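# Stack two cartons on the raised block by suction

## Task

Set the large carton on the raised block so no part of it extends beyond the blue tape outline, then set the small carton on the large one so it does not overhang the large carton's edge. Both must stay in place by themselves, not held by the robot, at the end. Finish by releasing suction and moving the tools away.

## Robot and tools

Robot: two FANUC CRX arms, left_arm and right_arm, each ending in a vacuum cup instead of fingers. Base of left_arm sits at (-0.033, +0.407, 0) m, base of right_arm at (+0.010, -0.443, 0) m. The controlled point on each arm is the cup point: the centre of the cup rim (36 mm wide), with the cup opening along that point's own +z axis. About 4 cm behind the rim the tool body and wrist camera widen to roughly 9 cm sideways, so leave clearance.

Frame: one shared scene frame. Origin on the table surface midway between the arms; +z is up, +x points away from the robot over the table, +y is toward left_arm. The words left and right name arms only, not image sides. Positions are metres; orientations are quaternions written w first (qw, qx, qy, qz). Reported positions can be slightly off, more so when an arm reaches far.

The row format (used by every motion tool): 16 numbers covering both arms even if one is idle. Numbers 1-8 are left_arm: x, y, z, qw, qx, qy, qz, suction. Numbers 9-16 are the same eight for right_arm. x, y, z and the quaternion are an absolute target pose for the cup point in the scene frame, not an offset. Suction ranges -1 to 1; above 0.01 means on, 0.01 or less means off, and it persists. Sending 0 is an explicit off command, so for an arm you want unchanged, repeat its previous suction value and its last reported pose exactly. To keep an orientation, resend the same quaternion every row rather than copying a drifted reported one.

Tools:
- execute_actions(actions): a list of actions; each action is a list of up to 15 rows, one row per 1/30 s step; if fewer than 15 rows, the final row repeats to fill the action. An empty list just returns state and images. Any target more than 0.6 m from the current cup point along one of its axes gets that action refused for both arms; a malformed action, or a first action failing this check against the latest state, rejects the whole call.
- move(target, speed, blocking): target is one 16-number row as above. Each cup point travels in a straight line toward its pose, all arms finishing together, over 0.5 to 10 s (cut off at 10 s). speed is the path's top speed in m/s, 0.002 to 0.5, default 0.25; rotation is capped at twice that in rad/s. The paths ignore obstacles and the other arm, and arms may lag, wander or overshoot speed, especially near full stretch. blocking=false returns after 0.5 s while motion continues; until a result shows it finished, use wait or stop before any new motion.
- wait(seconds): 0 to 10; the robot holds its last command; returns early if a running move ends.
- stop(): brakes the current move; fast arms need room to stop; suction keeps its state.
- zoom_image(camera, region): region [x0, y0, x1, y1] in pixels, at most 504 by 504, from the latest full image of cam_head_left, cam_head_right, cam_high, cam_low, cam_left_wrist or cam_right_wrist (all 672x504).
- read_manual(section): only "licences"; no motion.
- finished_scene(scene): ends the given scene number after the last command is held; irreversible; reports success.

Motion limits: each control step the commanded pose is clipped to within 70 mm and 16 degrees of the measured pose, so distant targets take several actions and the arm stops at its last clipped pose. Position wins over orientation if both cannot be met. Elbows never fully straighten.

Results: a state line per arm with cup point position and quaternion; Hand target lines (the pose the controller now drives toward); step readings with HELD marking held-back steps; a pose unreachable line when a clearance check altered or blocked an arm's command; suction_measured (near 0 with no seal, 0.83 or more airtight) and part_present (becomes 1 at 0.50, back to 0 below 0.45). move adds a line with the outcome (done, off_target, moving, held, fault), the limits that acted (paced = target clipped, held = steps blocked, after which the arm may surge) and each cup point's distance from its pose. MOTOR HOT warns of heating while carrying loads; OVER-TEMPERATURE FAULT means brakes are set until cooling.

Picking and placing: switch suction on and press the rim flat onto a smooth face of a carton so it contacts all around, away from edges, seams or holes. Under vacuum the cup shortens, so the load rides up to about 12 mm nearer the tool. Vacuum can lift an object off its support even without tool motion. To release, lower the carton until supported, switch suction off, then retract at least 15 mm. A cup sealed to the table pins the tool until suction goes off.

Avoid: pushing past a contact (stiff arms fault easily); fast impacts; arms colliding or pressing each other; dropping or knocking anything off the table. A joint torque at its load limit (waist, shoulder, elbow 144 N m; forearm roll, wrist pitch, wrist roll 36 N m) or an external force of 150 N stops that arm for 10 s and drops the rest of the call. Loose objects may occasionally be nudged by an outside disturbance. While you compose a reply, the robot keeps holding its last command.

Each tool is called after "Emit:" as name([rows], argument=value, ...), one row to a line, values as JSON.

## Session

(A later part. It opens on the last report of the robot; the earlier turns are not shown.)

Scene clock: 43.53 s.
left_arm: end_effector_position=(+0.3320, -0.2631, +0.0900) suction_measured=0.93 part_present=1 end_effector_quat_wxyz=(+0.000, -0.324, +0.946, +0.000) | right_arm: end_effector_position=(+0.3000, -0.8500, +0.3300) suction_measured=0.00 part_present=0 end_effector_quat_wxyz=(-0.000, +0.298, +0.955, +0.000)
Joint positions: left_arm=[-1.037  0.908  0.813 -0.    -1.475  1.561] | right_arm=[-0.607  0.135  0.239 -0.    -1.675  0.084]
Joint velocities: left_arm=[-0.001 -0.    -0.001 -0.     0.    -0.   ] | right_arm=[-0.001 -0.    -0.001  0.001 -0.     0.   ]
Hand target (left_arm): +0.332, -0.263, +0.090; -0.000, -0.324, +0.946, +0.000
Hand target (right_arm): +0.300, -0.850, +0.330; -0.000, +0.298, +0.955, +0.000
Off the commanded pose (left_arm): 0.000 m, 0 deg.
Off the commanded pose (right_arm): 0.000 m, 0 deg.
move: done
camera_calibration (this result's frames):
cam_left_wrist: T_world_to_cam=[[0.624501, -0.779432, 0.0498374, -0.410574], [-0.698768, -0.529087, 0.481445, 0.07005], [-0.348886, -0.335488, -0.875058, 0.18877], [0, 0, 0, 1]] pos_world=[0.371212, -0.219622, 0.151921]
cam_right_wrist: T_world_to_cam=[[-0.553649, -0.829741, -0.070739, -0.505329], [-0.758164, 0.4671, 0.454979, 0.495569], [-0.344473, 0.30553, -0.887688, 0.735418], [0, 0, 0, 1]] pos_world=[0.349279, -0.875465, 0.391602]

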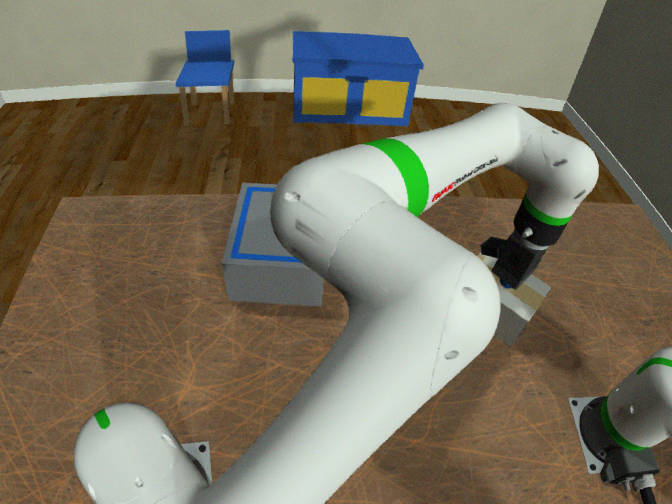

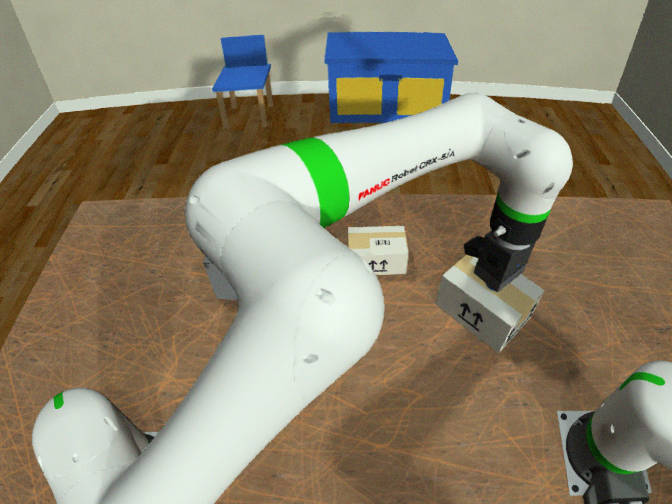

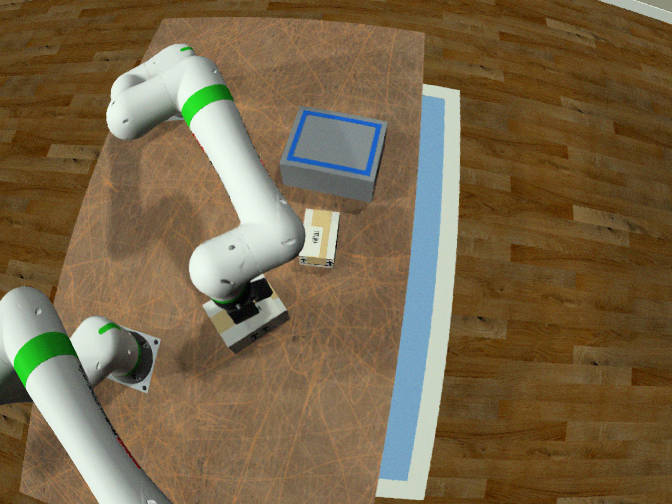

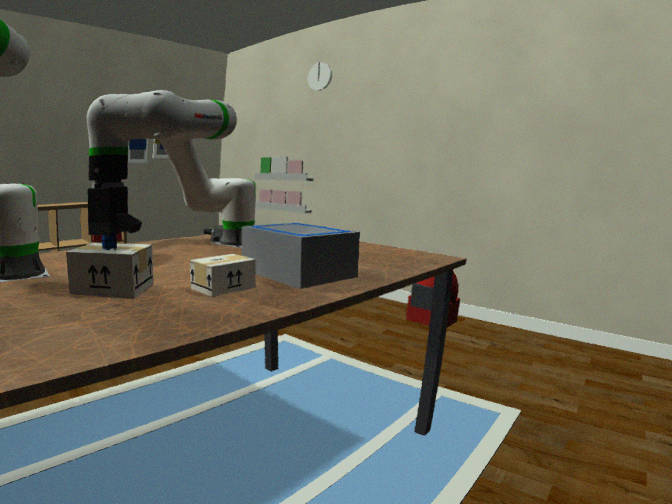

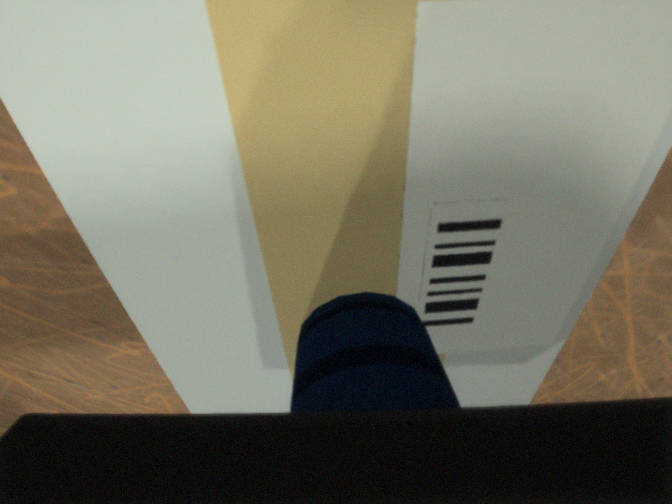

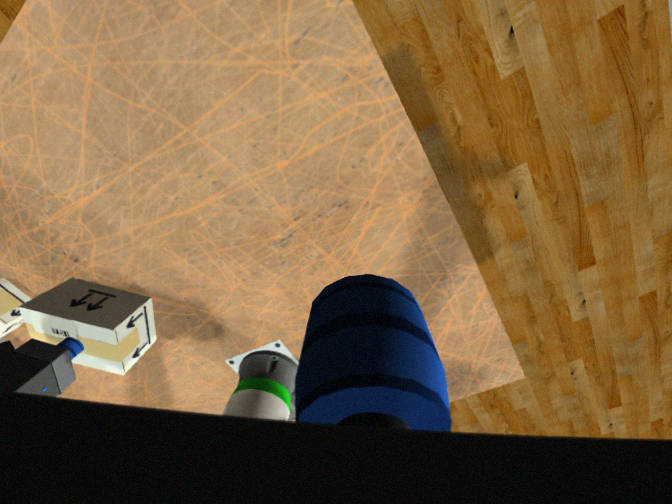

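Emit:
move(target=[0.31,-0.17,0.26,0,-0.324,0.946,0,1, 0.3,-0.85,0.33,0,0.298,0.955,0,0], speed=0.12)

Emit:
move(target=[0.49,0.22,0.25,0,0.07,0.9976,0,1, 0.3,-0.85,0.33,0,0.298,0.955,0,0], speed=0.18)

Emit:
move(target=[0.49,0.22,0.225,0,0.07,0.9976,0,1, 0.3,-0.85,0.33,0,0.298,0.955,0,0], speed=0.03)

Emit:
zoom_image(camera="cam_low", region=[220, 140, 400, 300])

Emit:
zoom_image(camera="cam_high", region=[240, 40, 440, 240])

Scene clock: 50.47 s.
left_arm: end_effector_position=(+0.3095, -0.1695, +0.2595) suction_measured=0.93 part_present=1 end_effector_quat_wxyz=(+0.000, -0.324, +0.946, +0.000) | right_arm: end_effector_position=(+0.3000, -0.8500, +0.3300) suction_measured=0.00 part_present=0 end_effector_quat_wxyz=(+0.000, +0.298, +0.955, +0.000)
Joint positions: left_arm=[-0.976  0.593  0.688 -0.    -1.666  1.5  ] | right_arm=[-0.607  0.135  0.239 -0.    -1.675  0.084]
Joint velocities: left_arm=[ 0.001 -0.001  0.002  0.    -0.001 -0.   ] | right_arm=[-0.001 -0.     0.001  0.001 -0.    -0.   ]
Hand target (left_arm): +0.310, -0.169, +0.260; +0.000, -0.324, +0.946, +0.000
Hand target (right_arm): +0.300, -0.850, +0.330; +0.000, +0.298, +0.955, +0.000
Off the commanded pose (left_arm): 0.001 m, 0 deg.
Off the commanded pose (right_arm): 0.000 m, 0 deg.
move: done
camera_calibration (this result's frames):
cam_left_wrist: T_world_to_cam=[[0.624579, -0.779388, 0.0495453, -0.331932], [-0.698739, -0.52936, 0.481188, 0.0221826], [-0.348805, -0.335159, -0.875216, 0.360734], [0, 0, 0, 1]] pos_world=[0.348644, -0.126058, 0.321492]
cam_right_wrist: T_world_to_cam=[[-0.553648, -0.829741, -0.0707391, -0.505329], [-0.758164, 0.467099, 0.454979, 0.495569], [-0.344472, 0.30553, -0.887688, 0.735418], [0, 0, 0, 1]] pos_world=[0.349279, -0.875465, 0.391602]

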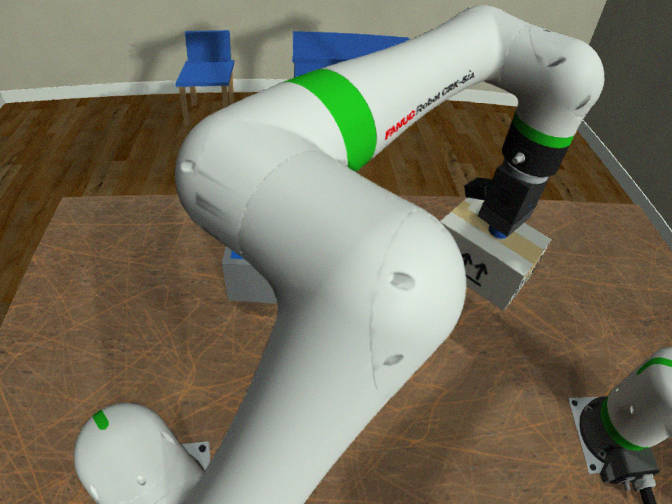

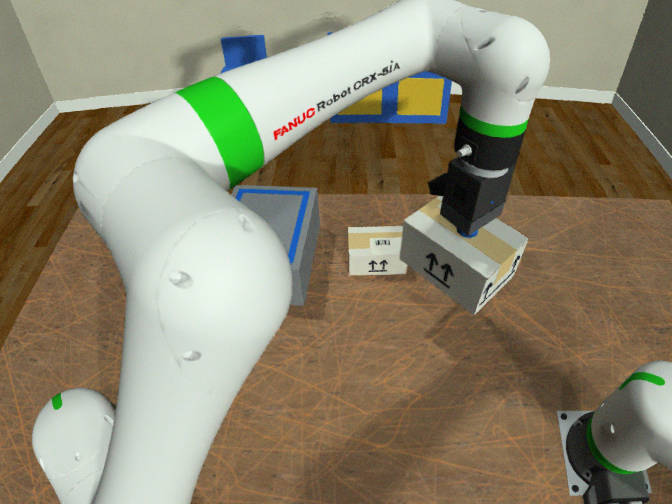

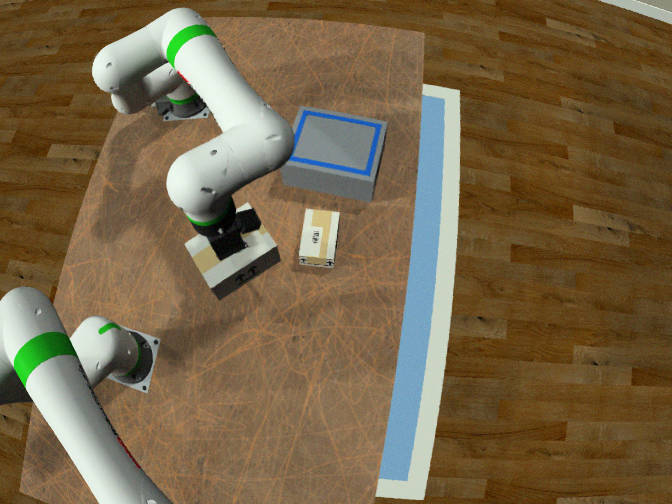

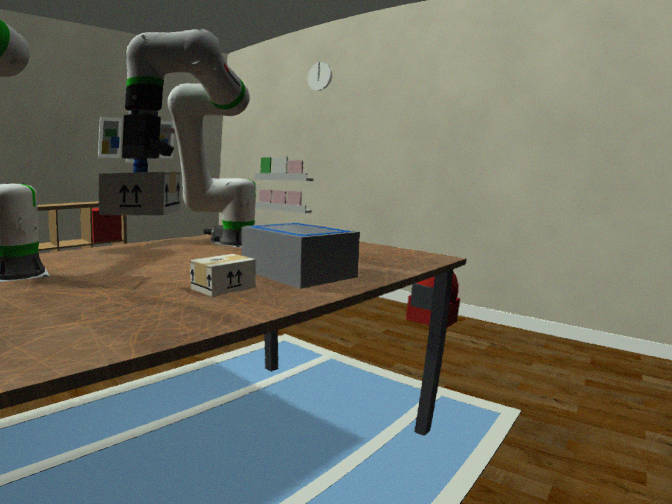

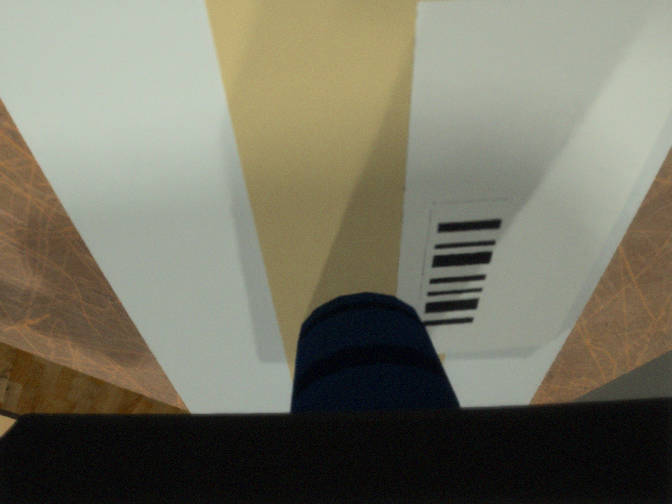

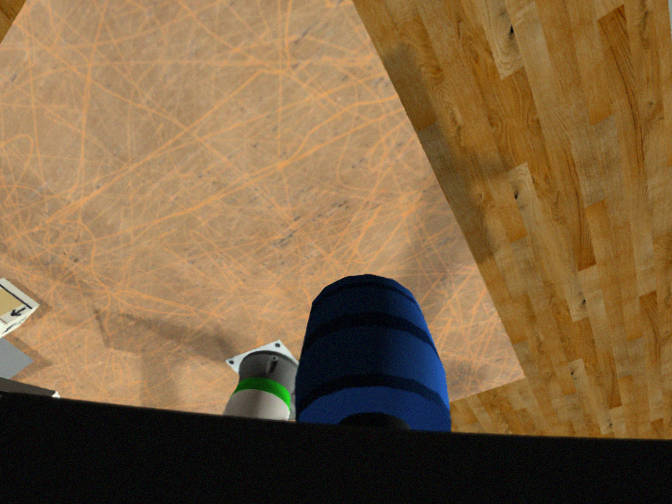

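Scene clock: 53.27 s.
left_arm: end_effector_position=(+0.4897, +0.2205, +0.2496) suction_measured=0.93 part_present=1 end_effector_quat_wxyz=(+0.001, +0.070, +0.998, +0.002) | right_arm: end_effector_position=(+0.3000, -0.8500, +0.3300) suction_measured=0.00 part_present=0 end_effector_quat_wxyz=(-0.000, +0.298, +0.955, +0.000)
Joint positions: left_arm=[-0.243  0.271  0.215 -0.004 -1.514 -0.032] | right_arm=[-0.607  0.135  0.239 -0.    -1.675  0.084]
Joint velocities: left_arm=[-0.    -0.     0.    -0.    -0.    -0.001] | right_arm=[-0.    -0.     0.001  0.001  0.    -0.   ]
Hand target (left_arm): +0.490, +0.220, +0.250; +0.001, +0.070, +0.998, +0.002
Hand target (right_arm): +0.300, -0.850, +0.330; +0.000, +0.298, +0.955, +0.000
Off the commanded pose (left_arm): 0.001 m, 0 deg.
Off the commanded pose (right_arm): 0.000 m, 0 deg.
move: done
camera_calibration (this result's frames):
cam_left_wrist: T_world_to_cam=[[-0.124199, -0.991185, 0.0461236, 0.274121], [-0.867111, 0.131015, 0.480576, 0.29631], [-0.482382, 0.0196927, -0.87574, 0.532921], [0, 0, 0, 1]] pos_world=[0.548051, 0.222389, 0.311657]
cam_right_wrist: T_world_to_cam=[[-0.553649, -0.829741, -0.0707388, -0.505329], [-0.758164, 0.4671, 0.454979, 0.495569], [-0.344473, 0.30553, -0.887688, 0.735418], [0, 0, 0, 1]] pos_world=[0.349279, -0.875465, 0.391602]

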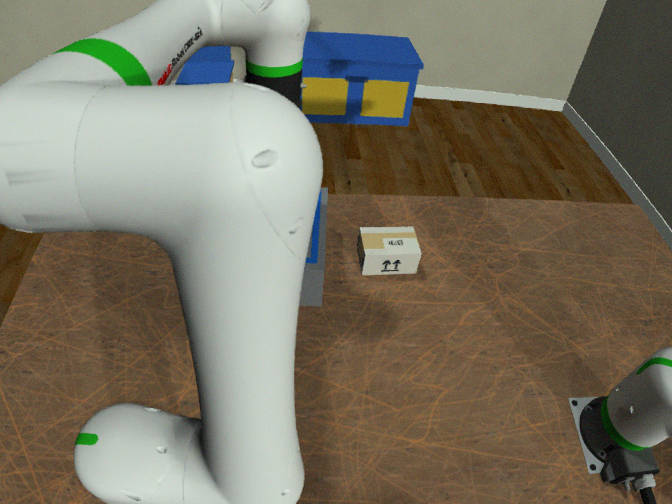

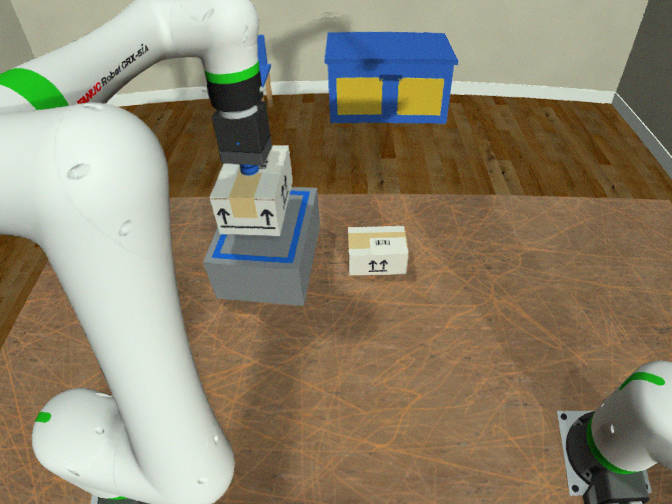

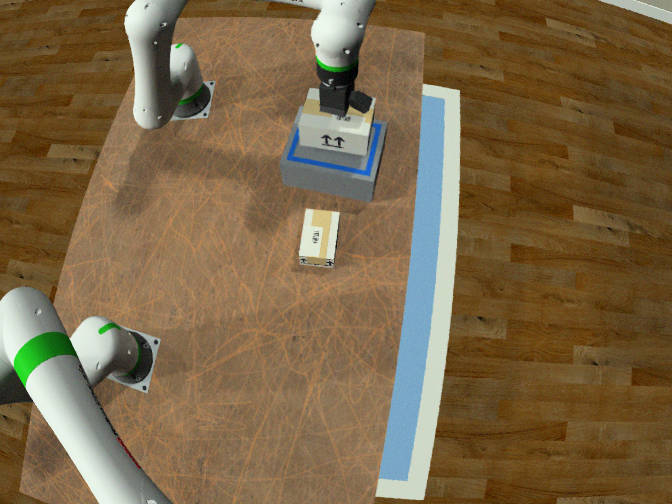

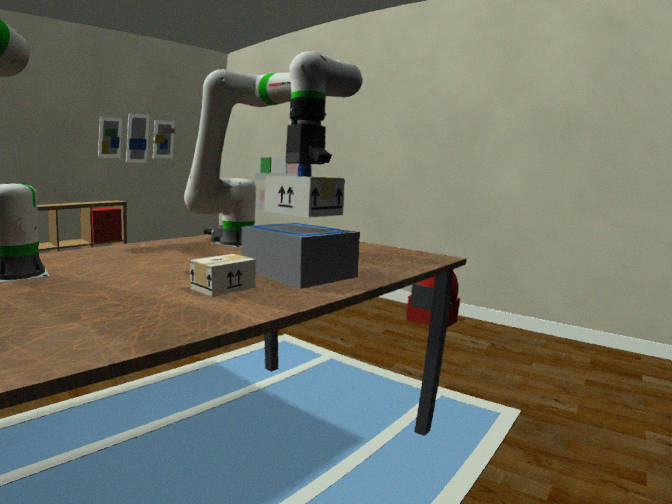

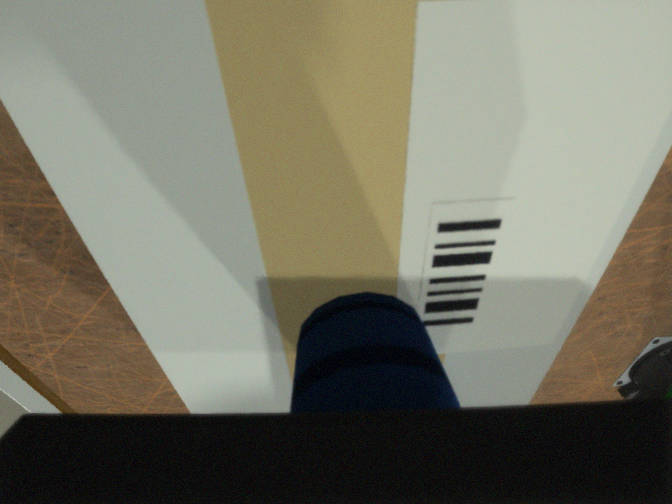

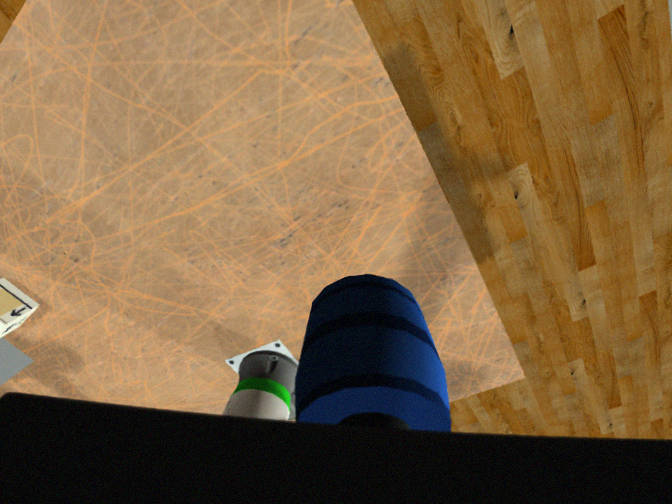

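Scene clock: 54.33 s.
left_arm: end_effector_position=(+0.4901, +0.2200, +0.2250) suction_measured=0.93 part_present=1 end_effector_quat_wxyz=(+0.000, +0.070, +0.998, -0.000) | right_arm: end_effector_position=(+0.3000, -0.8500, +0.3300) suction_measured=0.00 part_present=0 end_effector_quat_wxyz=(-0.000, +0.298, +0.955, +0.000)
Joint positions: left_arm=[-0.242  0.277  0.165 -0.    -1.458 -0.034] | right_arm=[-0.607  0.135  0.239 -0.    -1.675  0.084]
Joint velocities: left_arm=[-0.    -0.    -0.001 -0.     0.001  0.   ] | right_arm=[ 0.     0.     0.     0.003 -0.001  0.   ]
Hand target (left_arm): +0.490, +0.220, +0.225; +0.000, +0.070, +0.998, +0.000
Hand target (right_arm): +0.300, -0.850, +0.330; +0.000, +0.298, +0.955, +0.000
Off the commanded pose (left_arm): 0.000 m, 0 deg.
Off the commanded pose (right_arm): 0.000 m, 0 deg.
move: done
camera_calibration (this result's frames):
cam_left_wrist: T_world_to_cam=[[-0.124072, -0.99102, 0.0498558, 0.2739], [-0.866374, 0.132687, 0.481445, 0.307637], [-0.483737, 0.0165402, -0.875057, 0.512787], [0, 0, 0, 1]] pos_world=[0.548566, 0.222139, 0.286952]
cam_right_wrist: T_world_to_cam=[[-0.553649, -0.82974, -0.070739, -0.505329], [-0.758164, 0.4671, 0.454979, 0.495569], [-0.344472, 0.30553, -0.887688, 0.735418], [0, 0, 0, 1]] pos_world=[0.349279, -0.875465, 0.391602]

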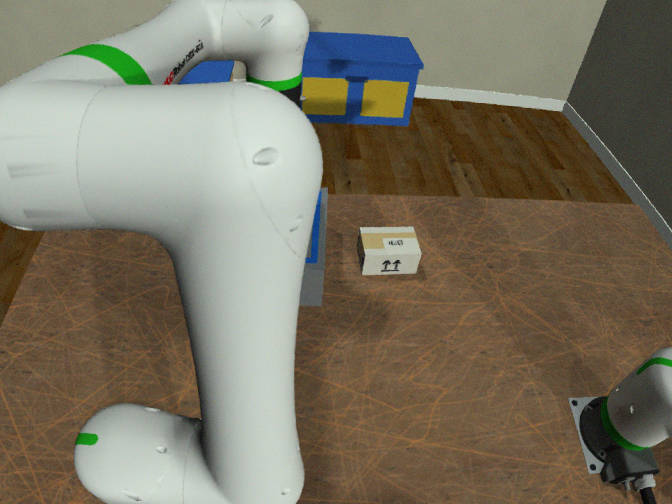

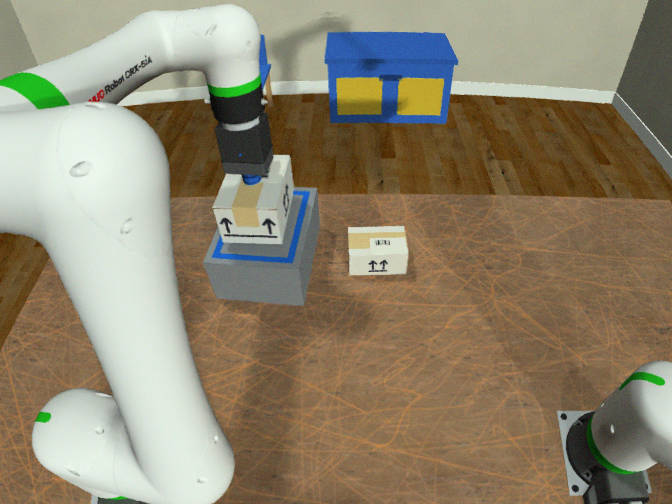

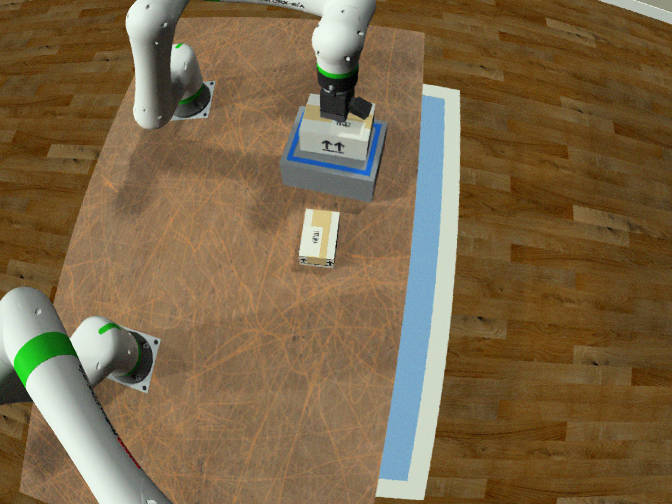

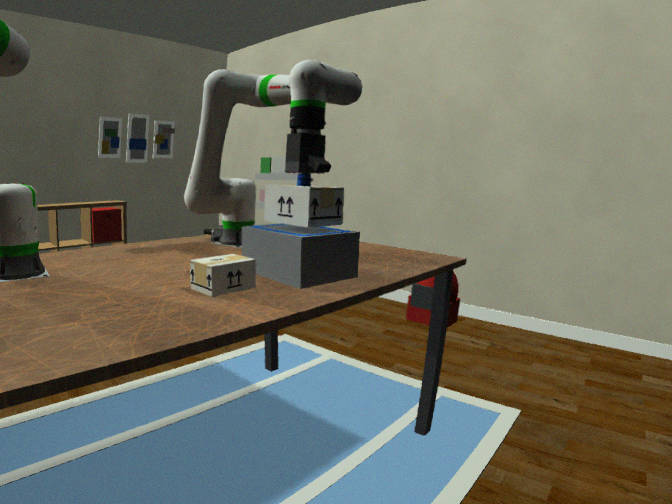

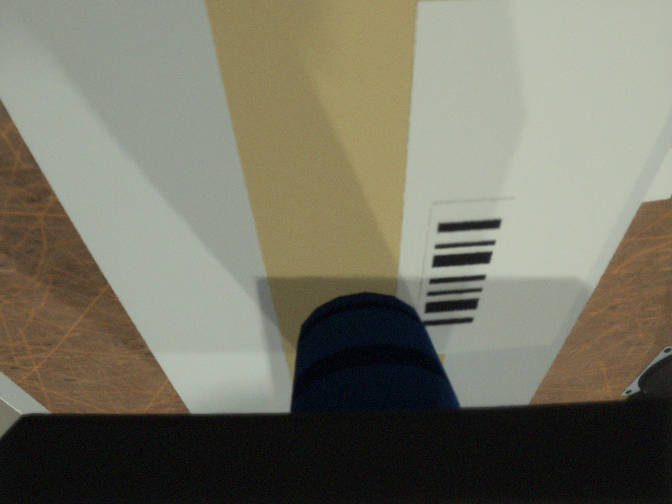

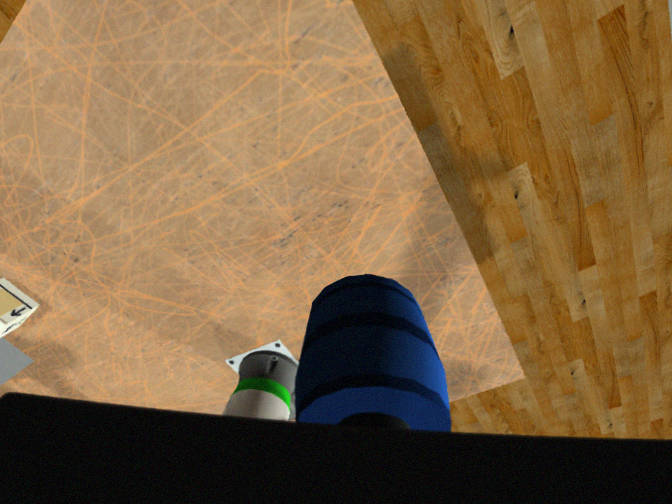

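Region (220, 140, 400, 300) of cam_low's 672x504 image, scaled by 2.800, with more detail than that image has.

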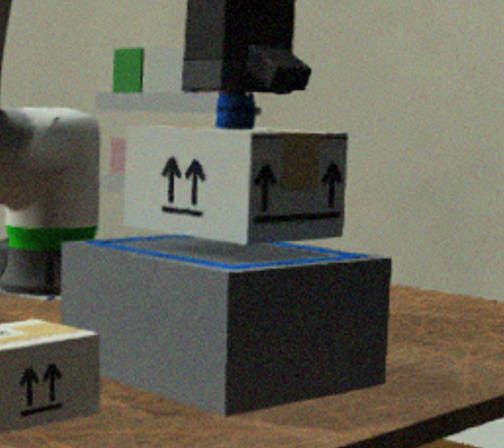

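Region (240, 40, 440, 240) of cam_high's 672x504 image, scaled by 2.520, with more detail than that image has.

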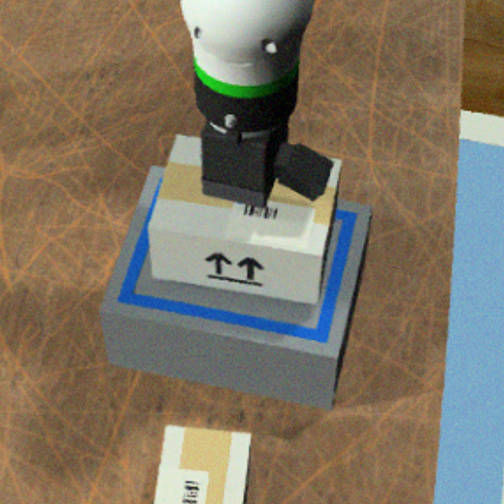

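Emit:
move(target=[0.487,0.212,0.211,0,0.087,0.996,0,1, 0.3,-0.85,0.33,0,0.298,0.955,0,0], speed=0.015)

Emit:
zoom_image(camera="cam_low", region=[220, 140, 400, 300])

Emit:
zoom_image(camera="cam_head_right", region=[180, 130, 360, 310])

Scene clock: 61.23 s.
left_arm: end_effector_position=(+0.4871, +0.2120, +0.2110) suction_measured=0.93 part_present=1 end_effector_quat_wxyz=(+0.000, +0.087, +0.996, -0.000) | right_arm: end_effector_position=(+0.3000, -0.8500, +0.3300) suction_measured=0.00 part_present=0 end_effector_quat_wxyz=(-0.000, +0.298, +0.955, +0.000)
Joint positions: left_arm=[-0.258  0.282  0.137  0.    -1.426 -0.053] | right_arm=[-0.607  0.135  0.239 -0.    -1.675  0.084]
Joint velocities: left_arm=[ 0.     0.    -0.001 -0.     0.001 -0.001] | right_arm=[-0.    -0.    -0.001  0.001  0.001  0.   ]
Hand target (left_arm): +0.487, +0.212, +0.211; +0.000, +0.087, +0.996, -0.000
Hand target (right_arm): +0.300, -0.850, +0.330; +0.000, +0.298, +0.955, +0.000
Off the commanded pose (left_arm): 0.000 m, 0 deg.
Off the commanded pose (right_arm): 0.000 m, 0 deg.
move: done
camera_calibration (this result's frames):
cam_left_wrist: T_world_to_cam=[[-0.157803, -0.986207, 0.0499401, 0.281684], [-0.861333, 0.162202, 0.481452, 0.3041], [-0.482911, 0.0329593, -0.875049, 0.495307], [0, 0, 0, 1]] pos_world=[0.545571, 0.212149, 0.272941]
cam_right_wrist: T_world_to_cam=[[-0.553649, -0.82974, -0.0707389, -0.505329], [-0.758164, 0.4671, 0.454979, 0.495569], [-0.344472, 0.30553, -0.887688, 0.735418], [0, 0, 0, 1]] pos_world=[0.349279, -0.875465, 0.391602]

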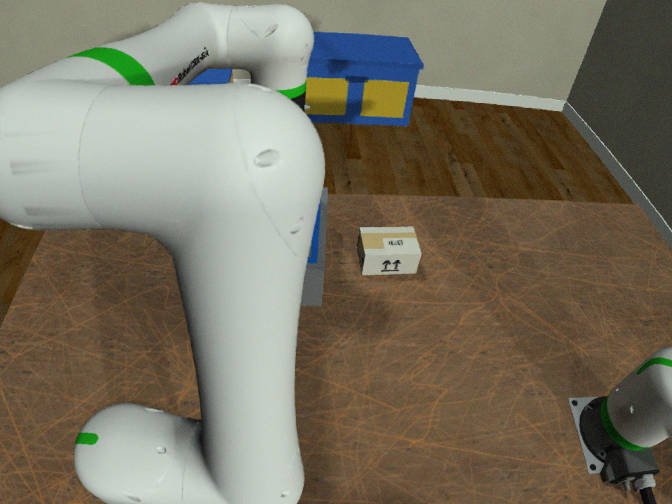

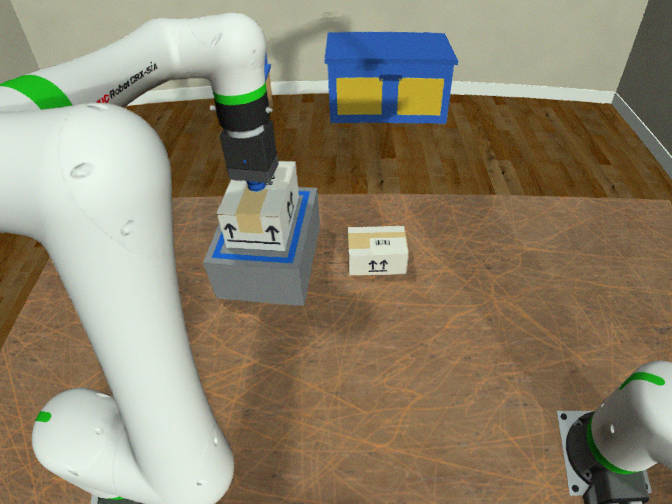

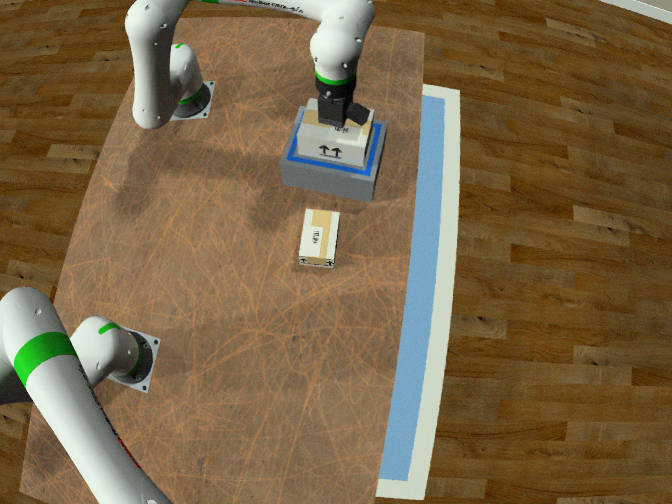

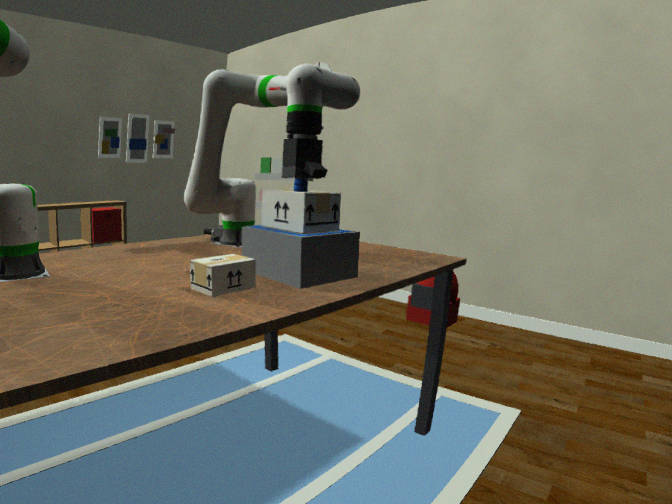

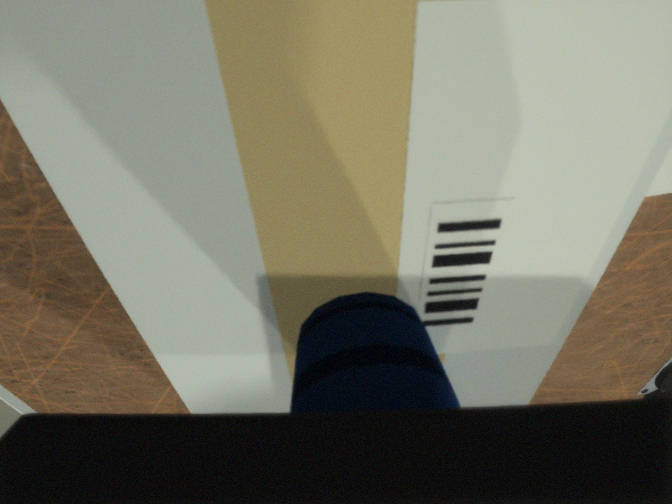

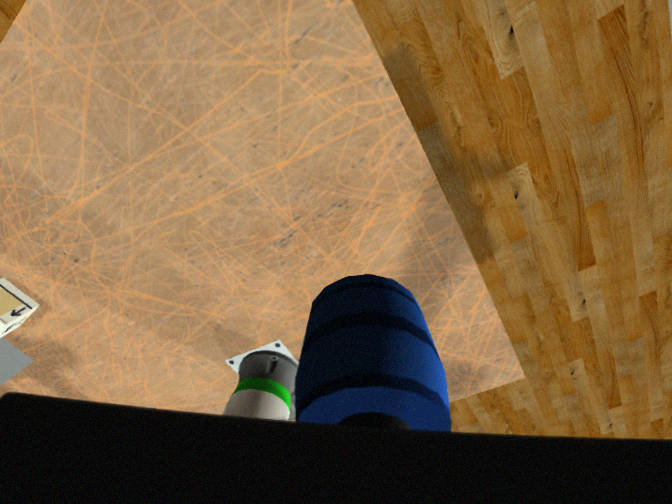

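Region (220, 140, 400, 300) of cam_low's 672x504 image, scaled by 2.800, with more detail than that image has.

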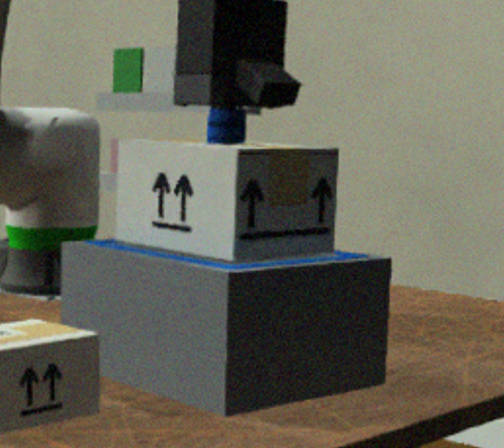

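Region (180, 130, 360, 310) of cam_head_right's 672x504 image, scaled by 2.800, with more detail than that image has.

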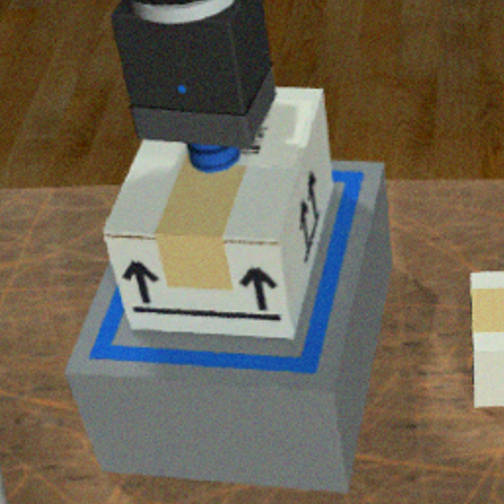

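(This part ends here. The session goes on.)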